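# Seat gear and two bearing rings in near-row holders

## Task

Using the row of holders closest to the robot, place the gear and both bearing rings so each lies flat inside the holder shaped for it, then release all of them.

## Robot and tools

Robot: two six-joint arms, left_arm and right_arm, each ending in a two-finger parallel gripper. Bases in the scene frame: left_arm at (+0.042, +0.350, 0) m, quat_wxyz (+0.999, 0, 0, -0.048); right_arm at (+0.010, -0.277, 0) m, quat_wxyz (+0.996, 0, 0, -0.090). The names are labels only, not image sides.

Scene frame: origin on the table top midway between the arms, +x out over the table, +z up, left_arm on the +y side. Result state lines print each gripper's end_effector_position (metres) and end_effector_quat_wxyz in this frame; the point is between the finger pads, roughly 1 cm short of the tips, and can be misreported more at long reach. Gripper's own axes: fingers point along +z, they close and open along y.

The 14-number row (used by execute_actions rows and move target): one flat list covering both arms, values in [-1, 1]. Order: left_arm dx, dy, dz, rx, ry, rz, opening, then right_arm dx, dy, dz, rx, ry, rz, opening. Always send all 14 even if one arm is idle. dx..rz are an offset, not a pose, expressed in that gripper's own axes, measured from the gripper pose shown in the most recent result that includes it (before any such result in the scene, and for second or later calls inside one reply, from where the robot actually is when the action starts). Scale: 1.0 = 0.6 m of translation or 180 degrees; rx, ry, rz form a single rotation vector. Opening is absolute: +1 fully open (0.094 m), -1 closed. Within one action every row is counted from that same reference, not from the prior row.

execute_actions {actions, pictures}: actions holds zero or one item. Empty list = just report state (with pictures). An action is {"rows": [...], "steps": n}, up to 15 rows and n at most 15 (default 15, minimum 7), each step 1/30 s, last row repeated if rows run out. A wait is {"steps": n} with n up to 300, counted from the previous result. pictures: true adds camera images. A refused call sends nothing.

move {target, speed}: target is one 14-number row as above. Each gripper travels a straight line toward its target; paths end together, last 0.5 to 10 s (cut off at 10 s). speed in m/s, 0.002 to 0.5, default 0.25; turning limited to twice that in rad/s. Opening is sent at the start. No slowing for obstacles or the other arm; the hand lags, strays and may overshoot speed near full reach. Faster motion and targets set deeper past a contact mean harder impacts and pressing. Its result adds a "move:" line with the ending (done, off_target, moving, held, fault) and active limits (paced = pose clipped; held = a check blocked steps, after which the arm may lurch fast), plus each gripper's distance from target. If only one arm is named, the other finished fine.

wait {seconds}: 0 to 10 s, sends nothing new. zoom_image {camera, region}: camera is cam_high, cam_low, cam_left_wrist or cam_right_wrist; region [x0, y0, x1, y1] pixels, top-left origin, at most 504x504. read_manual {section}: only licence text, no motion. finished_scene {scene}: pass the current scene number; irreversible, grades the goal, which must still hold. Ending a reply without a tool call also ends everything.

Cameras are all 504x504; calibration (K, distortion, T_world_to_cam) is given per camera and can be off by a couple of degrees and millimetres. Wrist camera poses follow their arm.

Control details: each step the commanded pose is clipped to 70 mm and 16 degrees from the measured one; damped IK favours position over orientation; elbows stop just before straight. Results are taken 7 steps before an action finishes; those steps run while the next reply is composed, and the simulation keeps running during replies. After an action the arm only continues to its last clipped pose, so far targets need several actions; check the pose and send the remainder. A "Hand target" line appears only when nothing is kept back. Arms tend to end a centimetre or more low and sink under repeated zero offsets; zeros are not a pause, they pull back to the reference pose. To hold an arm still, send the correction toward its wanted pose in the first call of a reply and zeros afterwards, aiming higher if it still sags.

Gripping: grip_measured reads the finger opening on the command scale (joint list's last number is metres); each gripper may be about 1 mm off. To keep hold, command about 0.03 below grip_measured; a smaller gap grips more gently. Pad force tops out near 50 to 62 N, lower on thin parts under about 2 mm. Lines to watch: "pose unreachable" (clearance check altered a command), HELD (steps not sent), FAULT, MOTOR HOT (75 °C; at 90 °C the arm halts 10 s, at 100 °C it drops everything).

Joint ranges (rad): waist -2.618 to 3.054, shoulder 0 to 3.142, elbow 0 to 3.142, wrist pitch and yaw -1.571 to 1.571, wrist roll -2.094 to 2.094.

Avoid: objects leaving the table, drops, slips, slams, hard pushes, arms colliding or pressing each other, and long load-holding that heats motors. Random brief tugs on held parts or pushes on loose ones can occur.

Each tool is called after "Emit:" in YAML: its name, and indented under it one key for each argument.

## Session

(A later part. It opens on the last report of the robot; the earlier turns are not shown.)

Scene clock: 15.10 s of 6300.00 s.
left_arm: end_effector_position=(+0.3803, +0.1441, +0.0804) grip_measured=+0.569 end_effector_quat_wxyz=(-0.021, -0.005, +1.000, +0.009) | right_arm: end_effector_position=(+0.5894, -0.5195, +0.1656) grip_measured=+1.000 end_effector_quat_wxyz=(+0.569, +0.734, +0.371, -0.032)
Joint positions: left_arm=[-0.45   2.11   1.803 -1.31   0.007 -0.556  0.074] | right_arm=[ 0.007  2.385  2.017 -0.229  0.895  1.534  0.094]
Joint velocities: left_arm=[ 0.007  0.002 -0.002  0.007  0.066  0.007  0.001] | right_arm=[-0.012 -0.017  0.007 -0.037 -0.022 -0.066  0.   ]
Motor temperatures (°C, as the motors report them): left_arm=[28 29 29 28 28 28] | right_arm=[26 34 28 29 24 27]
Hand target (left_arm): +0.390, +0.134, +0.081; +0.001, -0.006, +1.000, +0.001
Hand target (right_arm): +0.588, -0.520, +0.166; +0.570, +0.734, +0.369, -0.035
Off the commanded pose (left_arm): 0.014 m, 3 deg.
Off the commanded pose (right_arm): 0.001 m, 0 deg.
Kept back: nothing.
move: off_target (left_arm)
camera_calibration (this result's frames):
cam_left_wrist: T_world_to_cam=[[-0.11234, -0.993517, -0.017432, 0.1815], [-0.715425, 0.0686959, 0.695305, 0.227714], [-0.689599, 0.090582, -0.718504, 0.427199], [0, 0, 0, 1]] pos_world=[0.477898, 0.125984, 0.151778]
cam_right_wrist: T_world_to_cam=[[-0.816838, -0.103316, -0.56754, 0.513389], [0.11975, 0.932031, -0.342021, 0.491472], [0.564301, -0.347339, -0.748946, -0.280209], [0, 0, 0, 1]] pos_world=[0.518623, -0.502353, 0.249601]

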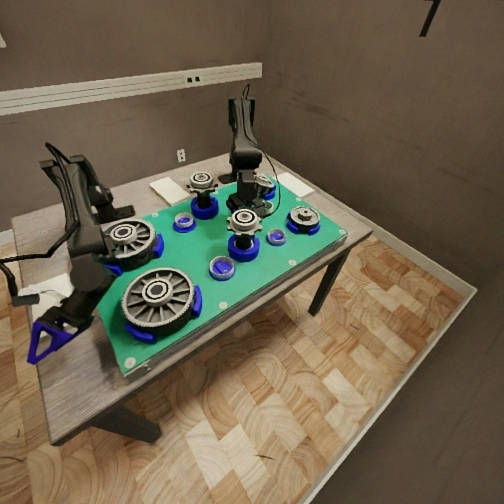

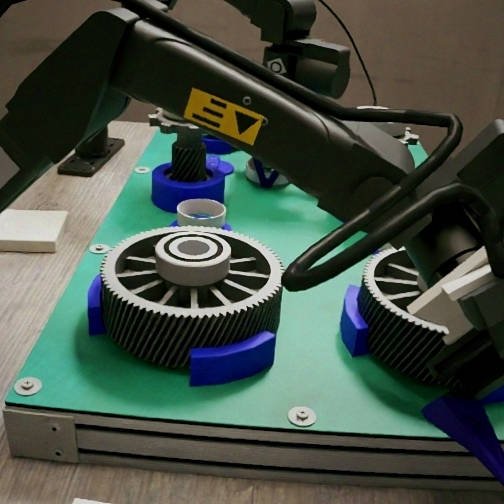

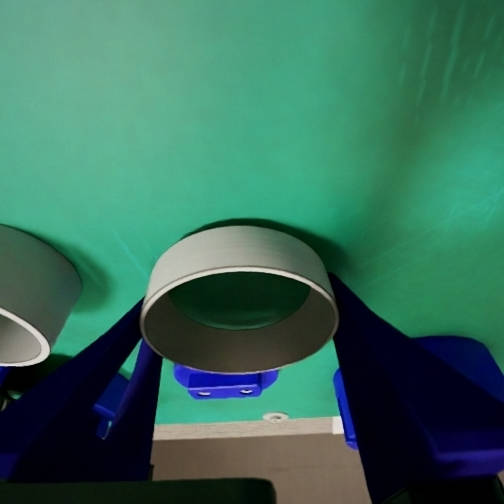

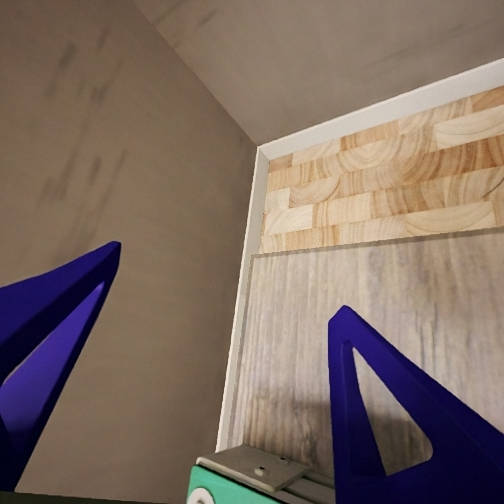

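Emit:
move:
  target: [-0.005,0,0.008,0,-0.01,0,0.5,0,0,0,0,0,0,1]
  speed: 0.03

Emit:
move:
  target: [0,0,0,0,0,0,1,0,0,0,0,0,0,1]

Emit:
move:
  target: [0,0,-0.29,0,-0.01,0,1,0,0,0,0,0,0,1]

Emit:
move:
  target: [0.11,-0.35,-0.02,0,0,0,1,0,0,0,0,0,0,1]

Scene clock: 16.20 s of 6300.00 s.
left_arm: end_effector_position=(+0.3800, +0.1442, +0.0798) grip_measured=+0.569 end_effector_quat_wxyz=(-0.017, -0.006, +1.000, +0.006) | right_arm: end_effector_position=(+0.5904, -0.5188, +0.1651) grip_measured=+1.000 end_effector_quat_wxyz=(+0.567, +0.734, +0.373, -0.029)
Joint positions: left_arm=[-0.45   2.098  1.784 -1.292  0.007 -0.557  0.074] | right_arm=[ 0.007  2.385  2.017 -0.229  0.888  1.534  0.094]
Joint velocities: left_arm=[ 0.002 -0.022 -0.007 -0.022  0.022 -0.007 -0.001] | right_arm=[-0.012  0.007  0.012 -0.051 -0.022  0.022  0.   ]
Motor temperatures (°C, as the motors report them): left_arm=[28 29 29 28 28 28] | right_arm=[26 34 28 29 24 27]
Hand target (left_arm): +0.383, +0.144, +0.075; -0.006, -0.005, +1.000, +0.009
Hand target (right_arm): +0.589, -0.519, +0.166; +0.569, +0.734, +0.371, -0.032
Off the commanded pose (left_arm): 0.005 m, 1 deg.
Off the commanded pose (right_arm): 0.001 m, 0 deg.
Kept back: nothing.
move: done
camera_calibration (this result's frames):
cam_left_wrist: T_world_to_cam=[[-0.111442, -0.993687, -0.0129492, 0.180871], [-0.721218, 0.071906, 0.688966, 0.23016], [-0.683686, 0.0861187, -0.724678, 0.425473], [0, 0, 0, 1]] pos_world=[0.477042, 0.126538, 0.1521]
cam_right_wrist: T_world_to_cam=[[-0.81581, -0.105935, -0.568534, 0.512119], [0.114394, 0.934096, -0.338198, 0.494156], [0.566893, -0.340943, -0.749927, -0.278995], [0, 0, 0, 1]] pos_world=[0.519423, -0.502459, 0.249054]

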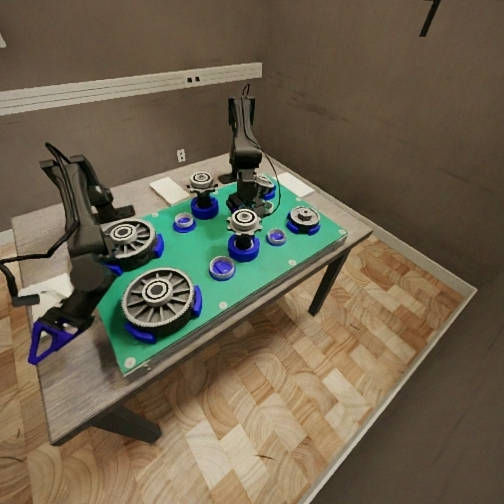

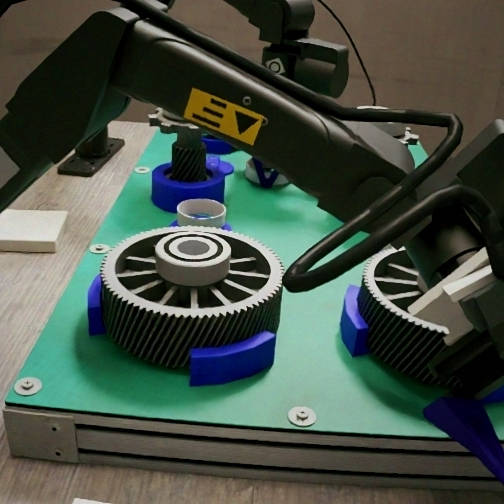

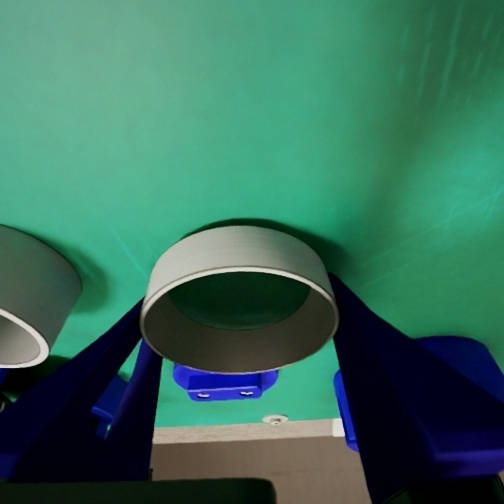

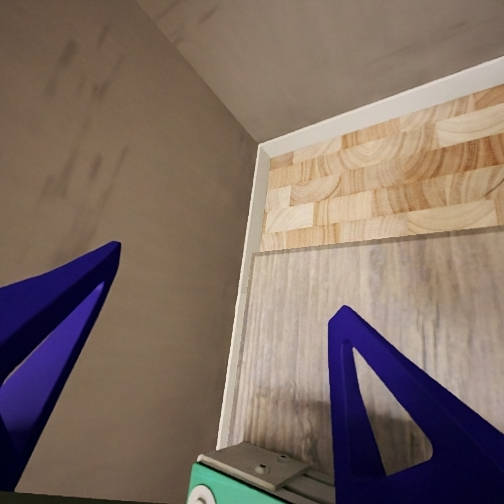

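Scene clock: 16.70 s of 6300.00 s.
left_arm: end_effector_position=(+0.3797, +0.1446, +0.0801) grip_measured=+1.000 end_effector_quat_wxyz=(-0.017, -0.006, +1.000, +0.007) | right_arm: end_effector_position=(+0.5913, -0.5182, +0.1646) grip_measured=+1.000 end_effector_quat_wxyz=(+0.566, +0.734, +0.375, -0.027)
Joint positions: left_arm=[-0.45   2.097  1.784 -1.294  0.007 -0.557  0.094] | right_arm=[ 0.007  2.385  2.017 -0.229  0.881  1.534  0.094]
Joint velocities: left_arm=[-0.007 -0.017 -0.002  0.022 -0.11   0.007  0.   ] | right_arm=[-0.007 -0.007 -0.002 -0.022  0.022  0.007  0.   ]
Motor temperatures (°C, as the motors report them): left_arm=[28 29 29 28 28 28] | right_arm=[26 34 28 29 24 27]
Hand target (left_arm): +0.380, +0.144, +0.080; -0.017, -0.006, +1.000, +0.006
Hand target (right_arm): +0.590, -0.519, +0.165; +0.567, +0.734, +0.373, -0.029
Off the commanded pose (left_arm): 0.001 m, 0 deg.
Off the commanded pose (right_arm): 0.001 m, 0 deg.
Kept back: nothing.
move: done
camera_calibration (this result's frames):
cam_left_wrist: T_world_to_cam=[[-0.111477, -0.993667, -0.0141222, 0.18129], [-0.720814, 0.0710674, 0.689475, 0.229631], [-0.684105, 0.0870401, -0.724171, 0.425437], [0, 0, 0, 1]] pos_world=[0.476774, 0.126792, 0.152324]
cam_right_wrist: T_world_to_cam=[[-0.814821, -0.108406, -0.569486, 0.510913], [0.109307, 0.936009, -0.334572, 0.496689], [0.569314, -0.334865, -0.750831, -0.277826], [0, 0, 0, 1]] pos_world=[0.520182, -0.502554, 0.248536]

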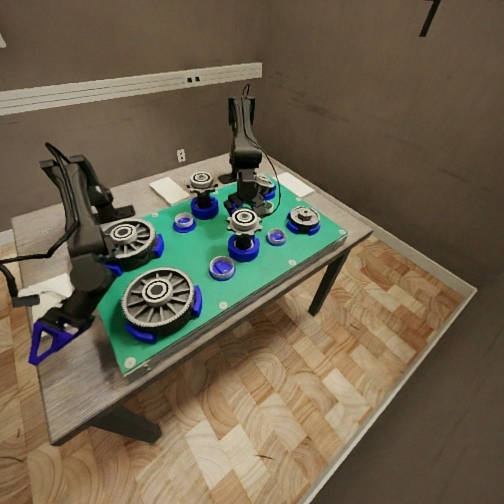

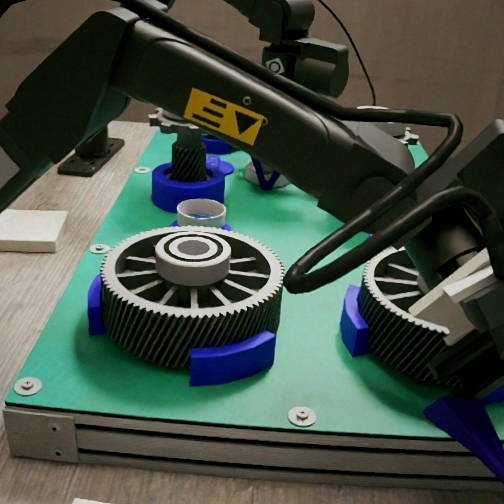

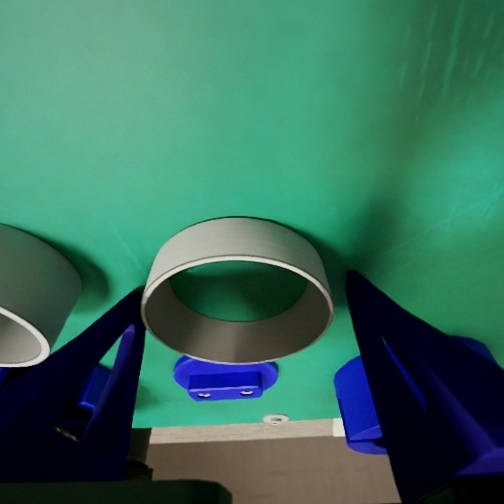

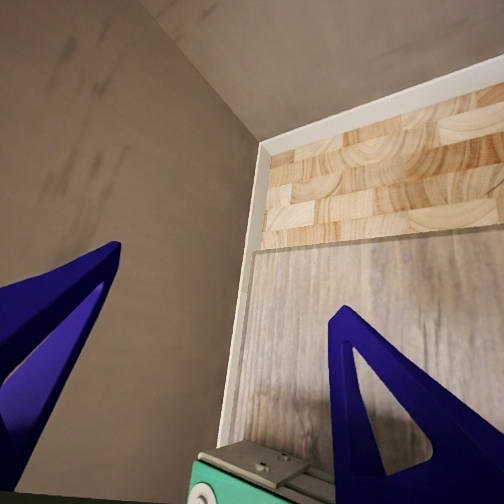

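Scene clock: 17.83 s of 6300.00 s.
left_arm: end_effector_position=(+0.3845, +0.1425, +0.2492) grip_measured=+1.000 end_effector_quat_wxyz=(+0.114, -0.005, +0.991, -0.072) | right_arm: end_effector_position=(+0.5923, -0.5175, +0.1640) grip_measured=+1.000 end_effector_quat_wxyz=(+0.565, +0.734, +0.377, -0.024)
Joint positions: left_arm=[-0.45   1.933  2.202 -1.569  0.003 -0.557  0.094] | right_arm=[ 0.007  2.385  2.017 -0.229  0.874  1.534  0.094]
Joint velocities: left_arm=[ 0.002  0.007 -0.002 -0.051  0.051 -0.051  0.   ] | right_arm=[ 0.007 -0.002 -0.002  0.051  0.051 -0.037  0.   ]
Motor temperatures (°C, as the motors report them): left_arm=[28 30 29 28 28 28] | right_arm=[26 35 28 29 24 27]
Hand target (left_arm): +0.385, +0.146, +0.252; +0.117, -0.007, +0.991, -0.067
Hand target (right_arm): +0.591, -0.518, +0.165; +0.566, +0.734, +0.375, -0.027
Off the commanded pose (left_arm): 0.005 m, 16 deg; orientation clipped at the last step of the last action.
Off the commanded pose (right_arm): 0.001 m, 0 deg.
joint sent to its limit (left arm) — the command would take joint 4 (wrist pitch) past its lower limit, so that joint was sent only as far as its limit.
Kept back: nothing.
move: off_target (left_arm); limits=paced
camera_calibration (this result's frames):
cam_left_wrist: T_world_to_cam=[[-0.123962, -0.986082, 0.110796, 0.154706], [-0.874329, 0.161344, 0.45773, 0.220518], [-0.469235, -0.0401313, -0.882161, 0.52626], [0, 0, 0, 1]] pos_world=[0.458923, 0.138093, 0.346168]
cam_right_wrist: T_world_to_cam=[[-0.813762, -0.111004, -0.5705, 0.509639], [0.103922, 0.937982, -0.33074, 0.499352], [0.571832, -0.328431, -0.751759, -0.276572], [0, 0, 0, 1]] pos_world=[0.520984, -0.502646, 0.247989]

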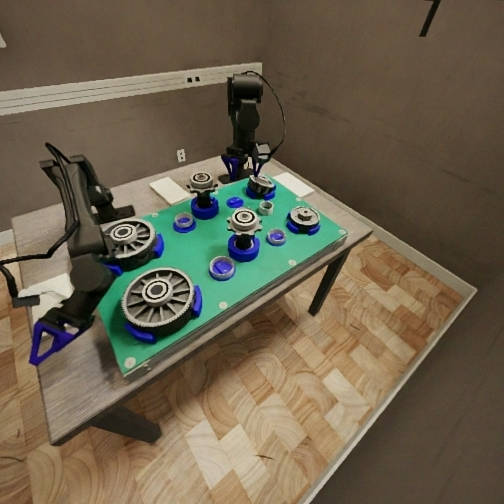

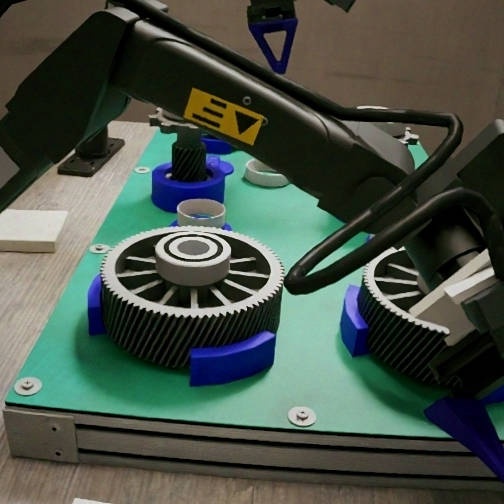

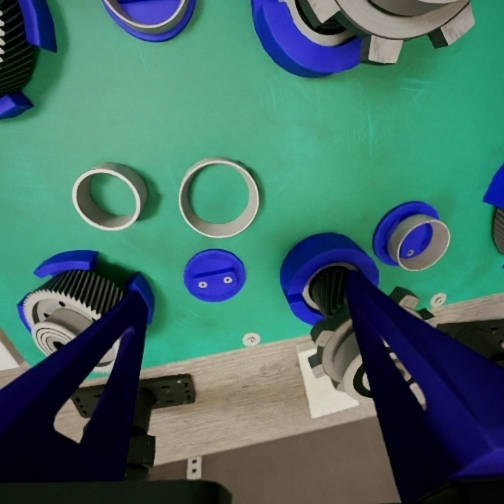

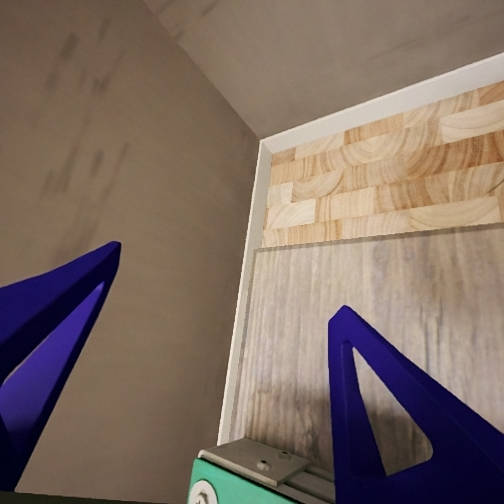

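Scene clock: 19.30 s of 6300.00 s.
left_arm: end_effector_position=(+0.3144, -0.0665, +0.2730) grip_measured=+1.000 end_effector_quat_wxyz=(+0.181, +0.010, +0.967, -0.180) | right_arm: end_effector_position=(+0.5932, -0.5168, +0.1634) grip_measured=+1.000 end_effector_quat_wxyz=(+0.564, +0.734, +0.379, -0.021)
Joint positions: left_arm=[-0.941  2.287  2.797 -1.578 -0.119 -0.985  0.094] | right_arm=[ 0.007  2.385  2.017 -0.229  0.866  1.534  0.094]
Joint velocities: left_arm=[ 0.007  0.012 -0.002  0.022 -0.066 -0.007  0.   ] | right_arm=[-0.002 -0.007  0.002 -0.066  0.022 -0.022  0.   ]
Motor temperatures (°C, as the motors report them): left_arm=[28 30 29 28 28 28] | right_arm=[26 35 28 29 24 27]
Hand target (left_arm): +0.319, -0.064, +0.280; +0.191, +0.001, +0.964, -0.184
Hand target (right_arm): +0.592, -0.518, +0.164; +0.565, +0.734, +0.377, -0.024
Off the commanded pose (left_arm): 0.004 m, 15 deg.
Off the commanded pose (right_arm): 0.001 m, 0 deg.
joint sent to its limit (left arm) — the command would take joint 4 (wrist pitch) past its lower limit, so that joint was sent only as far as its limit.
Kept back: nothing.
move: off_target (left_arm)
camera_calibration (this result's frames):
cam_left_wrist: T_world_to_cam=[[-0.196428, -0.935452, 0.293847, -0.0865097], [-0.916609, 0.281609, 0.283769, 0.250893], [-0.348202, -0.213603, -0.912759, 0.46476], [0, 0, 0, 1]] pos_world=[0.374808, -0.0523053, 0.378439]
cam_right_wrist: T_world_to_cam=[[-0.812686, -0.113592, -0.571523, 0.508361], [0.0985226, 0.939908, -0.326905, 0.502004], [0.574313, -0.321979, -0.752658, -0.275298], [0, 0, 0, 1]] pos_world=[0.521787, -0.502732, 0.247442]

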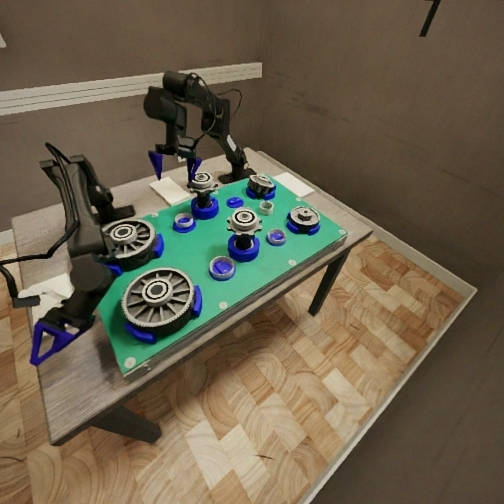

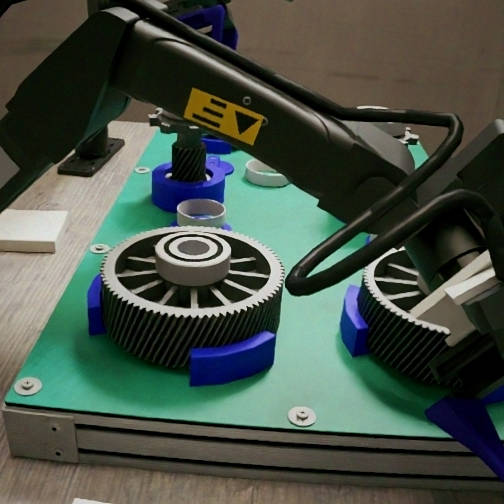

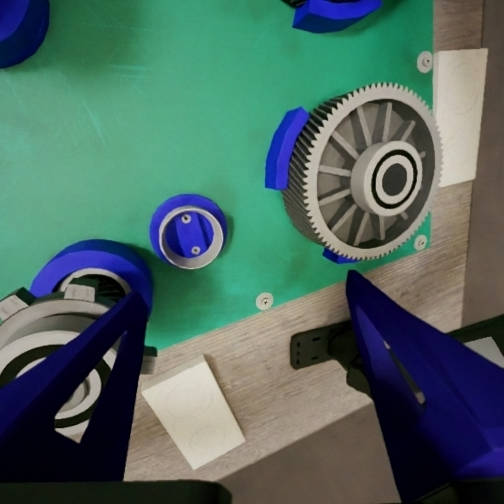

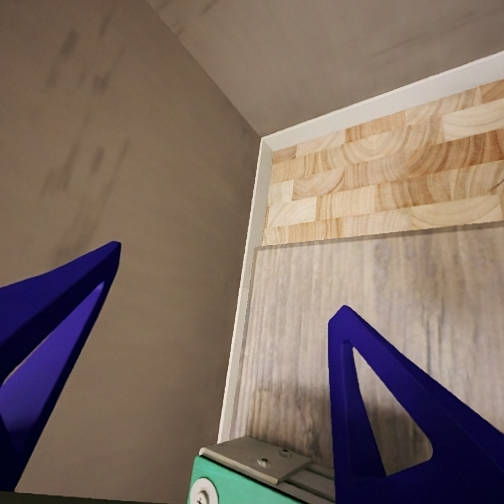

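Emit:
move:
  target: [0.094,0.077,0.167,-0.116,0.117,-0.006,1,0,0,0,0,0,0,1]
  speed: 0.15

Scene clock: 22.20 s of 6300.00 s.
left_arm: end_effector_position=(+0.2964, -0.0815, +0.1781) grip_measured=+1.000 end_effector_quat_wxyz=(+0.062, +0.014, +0.991, -0.120) | right_arm: end_effector_position=(+0.5942, -0.5161, +0.1629) grip_measured=+1.000 end_effector_quat_wxyz=(+0.562, +0.734, +0.381, -0.018)
Joint positions: left_arm=[-0.938  2.374  2.609 -1.535  0.021 -1.008  0.094] | right_arm=[ 0.007  2.385  2.017 -0.229  0.859  1.534  0.094]
Joint velocities: left_arm=[-0.012 -0.002  0.002 -0.037  0.007 -0.037  0.   ] | right_arm=[-0.002 -0.007  0.002 -0.022 -0.051 -0.037  0.   ]
Motor temperatures (°C, as the motors report them): left_arm=[28 31 29 28 28 28] | right_arm=[26 36 28 29 24 27]
Hand target (left_arm): +0.299, -0.063, +0.152; +0.041, +0.003, +0.997, -0.070
Hand target (right_arm): +0.593, -0.517, +0.163; +0.564, +0.734, +0.379, -0.021
Off the commanded pose (left_arm): 0.035 m, 16 deg.
Off the commanded pose (right_arm): 0.001 m, 0 deg.
joint sent to its limit (left arm) — the command would take joint 4 (wrist pitch) past its lower limit, so that joint was sent only as far as its limit.
Kept back: nothing.
move: off_target (left_arm); limits=paced
camera_calibration (this result's frames):
cam_left_wrist: T_world_to_cam=[[-0.162801, -0.962869, 0.215357, -0.074401], [-0.812831, 0.254611, 0.523908, 0.189755], [-0.559287, -0.0897558, -0.824101, 0.425482], [0, 0, 0, 1]] pos_world=[0.380093, -0.0817627, 0.267248]
cam_right_wrist: T_world_to_cam=[[-0.811594, -0.116169, -0.572556, 0.507082], [0.0931093, 0.941785, -0.323065, 0.504645], [0.576755, -0.315508, -0.753531, -0.274004], [0, 0, 0, 1]] pos_world=[0.522591, -0.50281, 0.246895]

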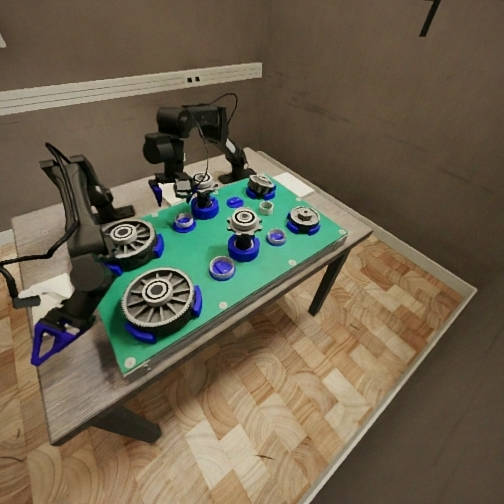

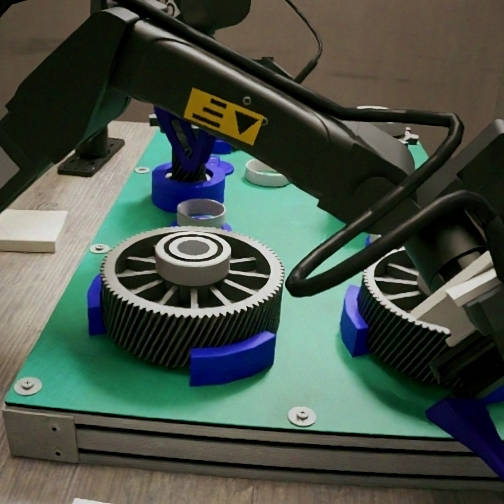

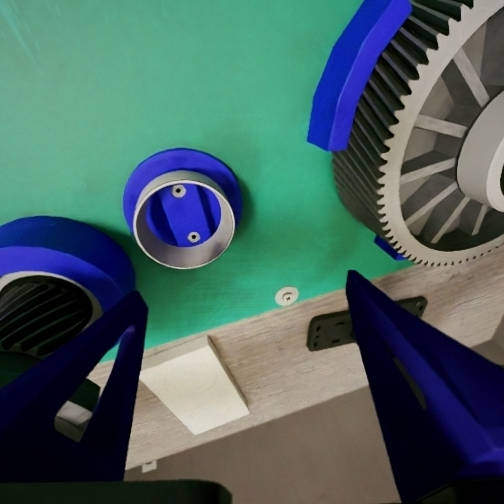

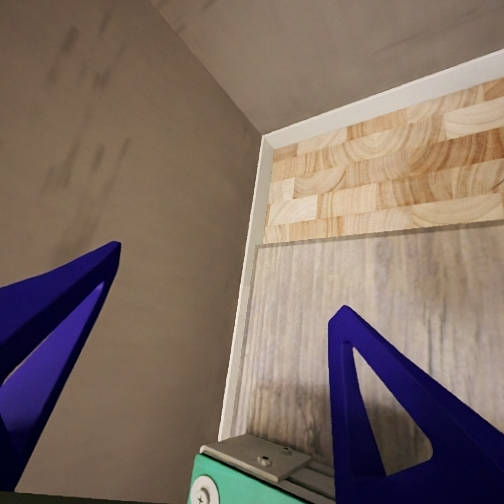

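Emit:
move:
  target: [0,-0.04,-0.01,0,0,0,0.7,0,0,0,0,0,0,1]
  speed: 0.1

Emit:
move:
  target: [0,0,0,0,0,0.37,0.7,0,0,0,0,0,0,1]

Scene clock: 23.37 s of 6300.00 s.
left_arm: end_effector_position=(+0.2969, -0.1023, +0.1885) grip_measured=+0.702 end_effector_quat_wxyz=(+0.076, +0.015, +0.985, -0.151) | right_arm: end_effector_position=(+0.5950, -0.5155, +0.1624) grip_measured=+1.000 end_effector_quat_wxyz=(+0.561, +0.734, +0.383, -0.016)
Joint positions: left_arm=[-0.957  2.458  2.794 -1.567  0.022 -1.027  0.08 ] | right_arm=[ 0.007  2.385  2.017 -0.229  0.852  1.534  0.094]
Joint velocities: left_arm=[ 0.007  0.032 -0.007 -0.007  0.007  0.007  0.001] | right_arm=[-0.007 -0.017 -0.007 -0.022 -0.007 -0.051  0.   ]
Motor temperatures (°C, as the motors report them): left_arm=[28 31 29 28 28 28] | right_arm=[26 36 28 29 24 27]
Hand target (left_arm): +0.295, -0.103, +0.190; +0.078, +0.013, +0.986, -0.149
Hand target (right_arm): +0.594, -0.516, +0.163; +0.562, +0.734, +0.381, -0.018
Off the commanded pose (left_arm): 0.003 m, 4 deg.
Off the commanded pose (right_arm): 0.001 m, 0 deg.
joint sent to its limit (left arm) — the command would take joint 4 (wrist pitch) past its lower limit, so that joint was sent only as far as its limit.
Kept back: nothing.
move: off_target (left_arm)
camera_calibration (this result's frames):
cam_left_wrist: T_world_to_cam=[[-0.171216, -0.947517, 0.269993, -0.102851], [-0.826946, 0.287177, 0.483414, 0.205163], [-0.535579, -0.140501, -0.832715, 0.421896], [0, 0, 0, 1]] pos_world=[0.378008, -0.097094, 0.279909]
cam_right_wrist: T_world_to_cam=[[-0.810378, -0.118397, -0.57382, 0.505918], [0.0882031, 0.943557, -0.31925, 0.506987], [0.57923, -0.309326, -0.754195, -0.27288], [0, 0, 0, 1]] pos_world=[0.523328, -0.502881, 0.246357]

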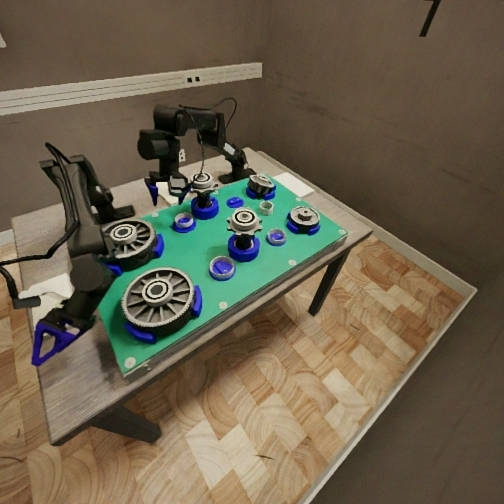

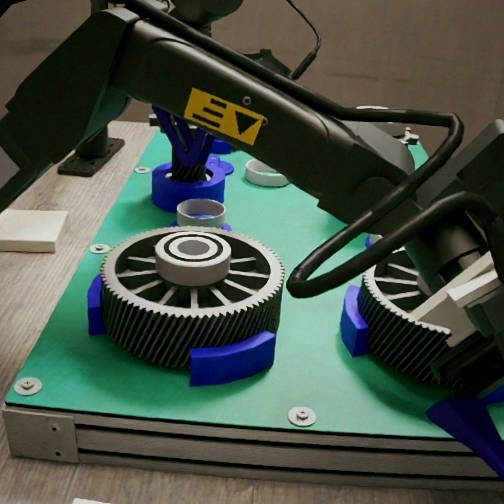

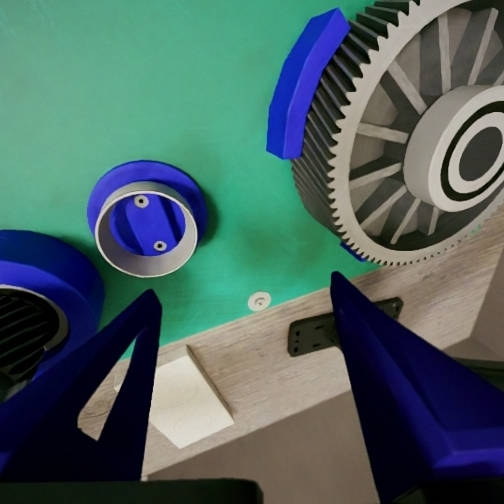

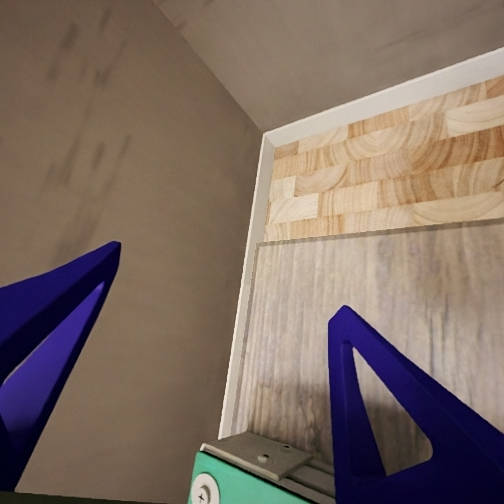

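Scene clock: 26.27 s of 6300.00 s.
left_arm: end_effector_position=(+0.2969, -0.1023, +0.1885) grip_measured=+0.702 end_effector_quat_wxyz=(+0.146, +0.548, +0.819, -0.085) | right_arm: end_effector_position=(+0.5960, -0.5148, +0.1618) grip_measured=+1.000 end_effector_quat_wxyz=(+0.560, +0.734, +0.385, -0.013)
Joint positions: left_arm=[-0.957  2.458  2.794 -1.567  0.022  0.124  0.08 ] | right_arm=[ 0.007  2.385  2.017 -0.229  0.845  1.534  0.094]
Joint velocities: left_arm=[-0.002  0.007 -0.002  0.051 -0.022  0.007 -0.001] | right_arm=[-0.017 -0.017 -0.007 -0.095 -0.007 -0.037  0.   ]
Motor temperatures (°C, as the motors report them): left_arm=[28 33 29 28 28 28] | right_arm=[26 36 29 30 24 27]
Hand target (left_arm): +0.297, -0.102, +0.189; +0.147, +0.553, +0.816, -0.084
Hand target (right_arm): +0.595, -0.515, +0.162; +0.561, +0.734, +0.383, -0.016
Off the commanded pose (left_arm): 0.000 m, 1 deg.
Off the commanded pose (right_arm): 0.001 m, 0 deg.
Kept back: nothing.
move: done
camera_calibration (this result's frames):
cam_left_wrist: T_world_to_cam=[[-0.958864, -0.276118, -0.0658668, 0.262992], [-0.280024, 0.882026, 0.378968, 0.123352], [-0.0465439, 0.381823, -0.923063, 0.347191], [0, 0, 0, 1]] pos_world=[0.302875, -0.168748, 0.291055]
cam_right_wrist: T_world_to_cam=[[-0.809256, -0.120951, -0.574871, 0.504635], [0.0827628, 0.945342, -0.315404, 0.509607], [0.581598, -0.30282, -0.755013, -0.271546], [0, 0, 0, 1]] pos_world=[0.524133, -0.502946, 0.245811]

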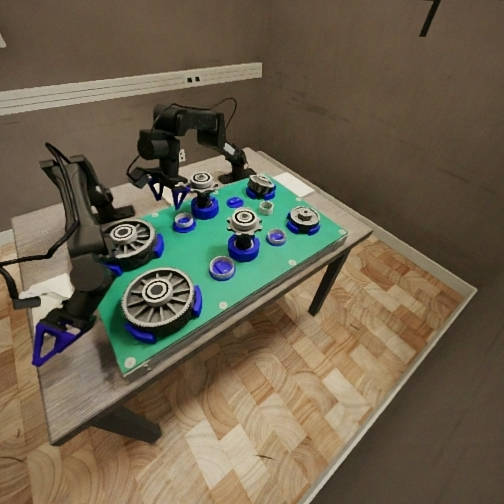

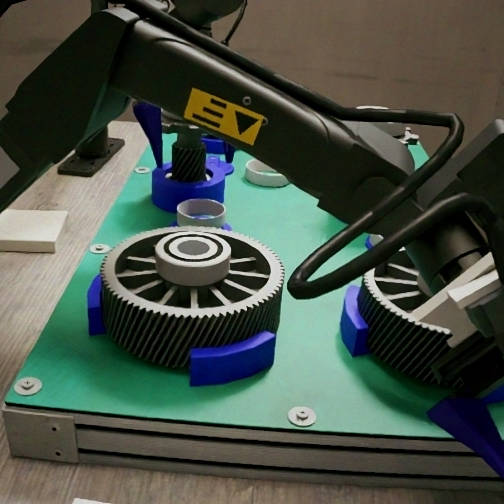

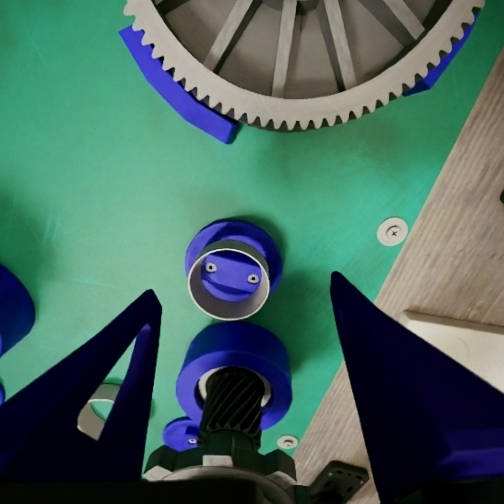

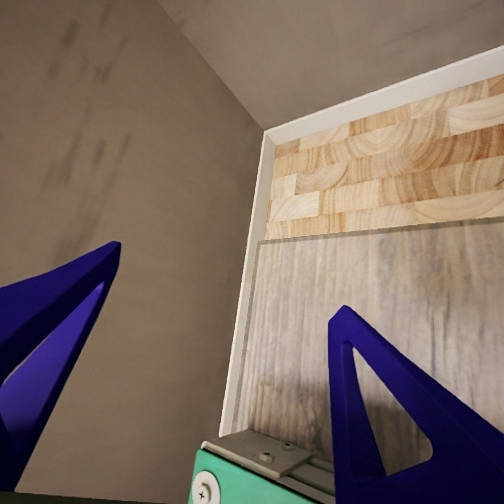

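Emit:
move:
  target: [0.08,0.023,0.075,0.007,0.108,0,1,0,0,0,0,0,0,1]
  speed: 0.06

Scene clock: 29.63 s of 6300.00 s.
left_arm: end_effector_position=(+0.2957, -0.0762, +0.1376) grip_measured=+1.000 end_effector_quat_wxyz=(+0.069, +0.556, +0.828, -0.037) | right_arm: end_effector_position=(+0.5969, -0.5141, +0.1613) grip_measured=+1.000 end_effector_quat_wxyz=(+0.559, +0.734, +0.387, -0.011)
Joint positions: left_arm=[-0.938  2.458  2.615 -1.573  0.008  0.149  0.094] | right_arm=[ 0.007  2.385  2.017 -0.229  0.838  1.534  0.094]
Joint velocities: left_arm=[-0.002  0.002 -0.012  0.007  0.022  0.037  0.   ] | right_arm=[ 0.002 -0.017 -0.002 -0.007  0.022 -0.037  0.   ]
Motor temperatures (°C, as the motors report them): left_arm=[28 34 29 28 28 28] | right_arm=[26 37 29 30 24 27]
Hand target (left_arm): +0.298, -0.069, +0.130; +0.056, +0.556, +0.829, -0.028
Hand target (right_arm): +0.596, -0.515, +0.162; +0.560, +0.734, +0.385, -0.013
Off the commanded pose (left_arm): 0.011 m, 9 deg.
Off the commanded pose (right_arm): 0.001 m, 0 deg.
joint sent to its limit (left arm) — the command would take joint 4 (wrist pitch) past its lower limit, so that joint was sent only as far as its limit.
Kept back: nothing.
move: off_target (left_arm)
camera_calibration (this result's frames):
cam_left_wrist: T_world_to_cam=[[-0.963384, -0.265314, -0.0387283, 0.264123], [-0.243423, 0.804896, 0.541191, 0.0802514], [-0.112413, 0.530802, -0.840008, 0.309539], [0, 0, 0, 1]] pos_world=[0.308783, -0.158823, 0.226813]
cam_right_wrist: T_world_to_cam=[[-0.808177, -0.12336, -0.575875, 0.503418], [0.0775967, 0.946988, -0.311756, 0.512078], [0.583805, -0.29664, -0.755762, -0.270264], [0, 0, 0, 1]] pos_world=[0.524897, -0.503001, 0.245294]

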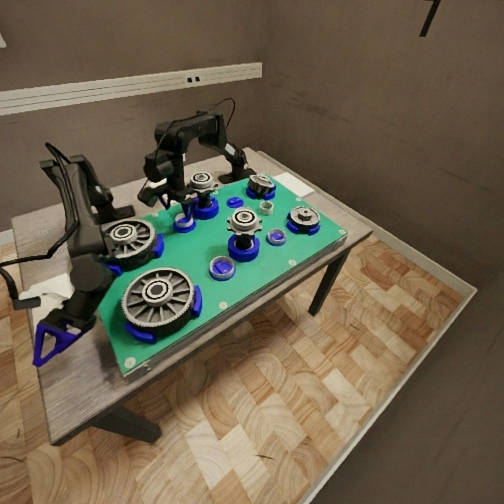

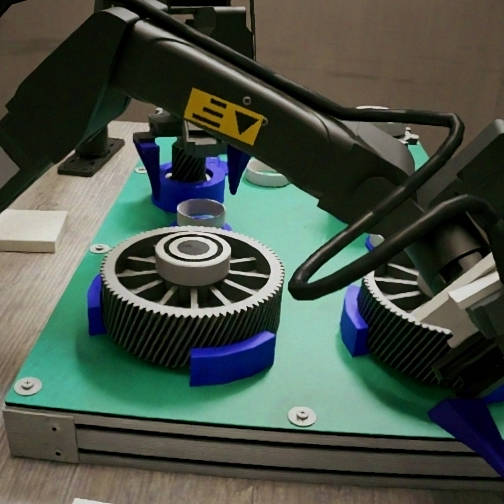

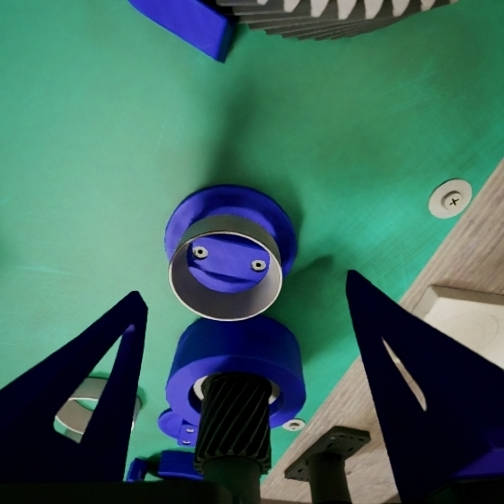

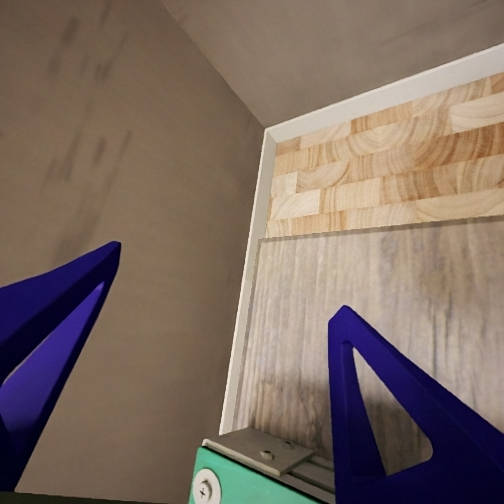

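Emit:
move:
  target: [0.036,0.02,0.07,0.005,0.06,0,1,0,0,0,0,0,0,1]
  speed: 0.04

Scene clock: 32.53 s of 6300.00 s.
left_arm: end_effector_position=(+0.2989, -0.0655, +0.0990) grip_measured=+1.000 end_effector_quat_wxyz=(+0.024, +0.558, +0.829, -0.011) | right_arm: end_effector_position=(+0.5978, -0.5134, +0.1608) grip_measured=+1.000 end_effector_quat_wxyz=(+0.557, +0.734, +0.389, -0.008)
Joint positions: left_arm=[-0.924  2.515  2.571 -1.573  0.     0.165  0.094] | right_arm=[ 0.007  2.385  2.017 -0.229  0.831  1.534  0.094]
Joint velocities: left_arm=[-0.012 -0.007 -0.007  0.037 -0.007 -0.051  0.   ] | right_arm=[ 0.002 -0.012 -0.002  0.022  0.007 -0.037  0.   ]
Motor temperatures (°C, as the motors report them): left_arm=[28 35 28 28 28 28] | right_arm=[26 37 29 30 24 27]
Hand target (left_arm): +0.301, -0.058, +0.093; +0.012, +0.558, +0.830, -0.003
Hand target (right_arm): +0.597, -0.514, +0.161; +0.559, +0.734, +0.387, -0.010
Off the commanded pose (left_arm): 0.010 m, 5 deg.
Off the commanded pose (right_arm): 0.001 m, 0 deg.
joint sent to its limit (left arm) — the command would take joint 4 (wrist pitch) past its lower limit, so that joint was sent only as far as its limit.
Kept back: nothing.
move: off_target (left_arm)
camera_calibration (this result's frames):
cam_left_wrist: T_world_to_cam=[[-0.965072, -0.261249, -0.0196355, 0.267469], [-0.216113, 0.751485, 0.623351, 0.0735544], [-0.148094, 0.605822, -0.781696, 0.281637], [0, 0, 0, 1]] pos_world=[0.315732, -0.156021, 0.179556]
cam_right_wrist: T_world_to_cam=[[-0.807024, -0.125893, -0.576943, 0.502131], [0.0721308, 0.948679, -0.307904, 0.514675], [0.586097, -0.290101, -0.756526, -0.26889], [0, 0, 0, 1]] pos_world=[0.525703, -0.503052, 0.244749]

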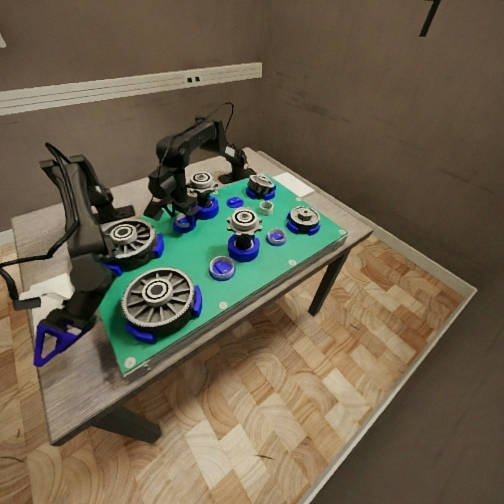

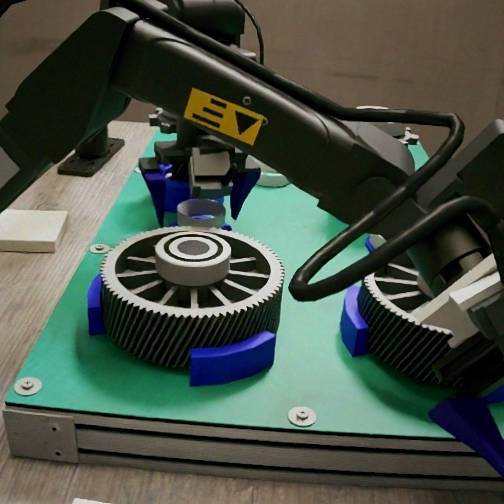

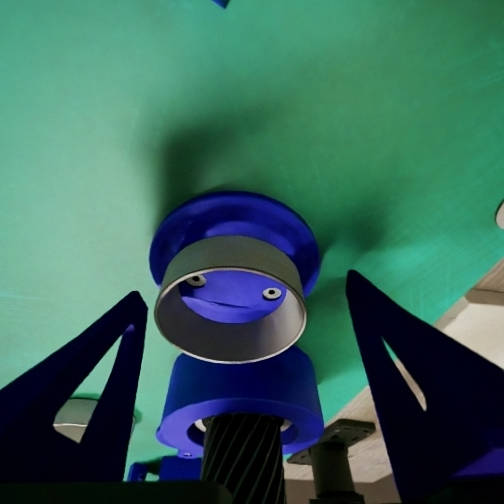

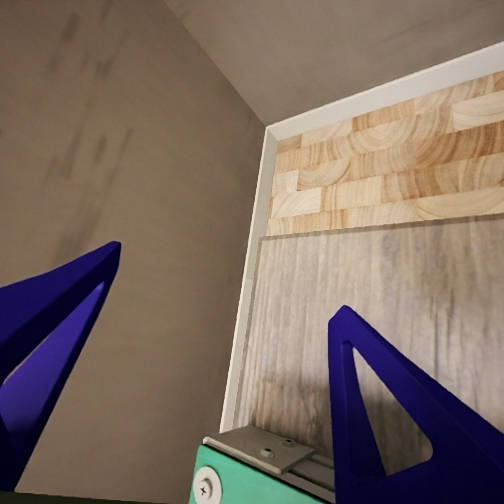

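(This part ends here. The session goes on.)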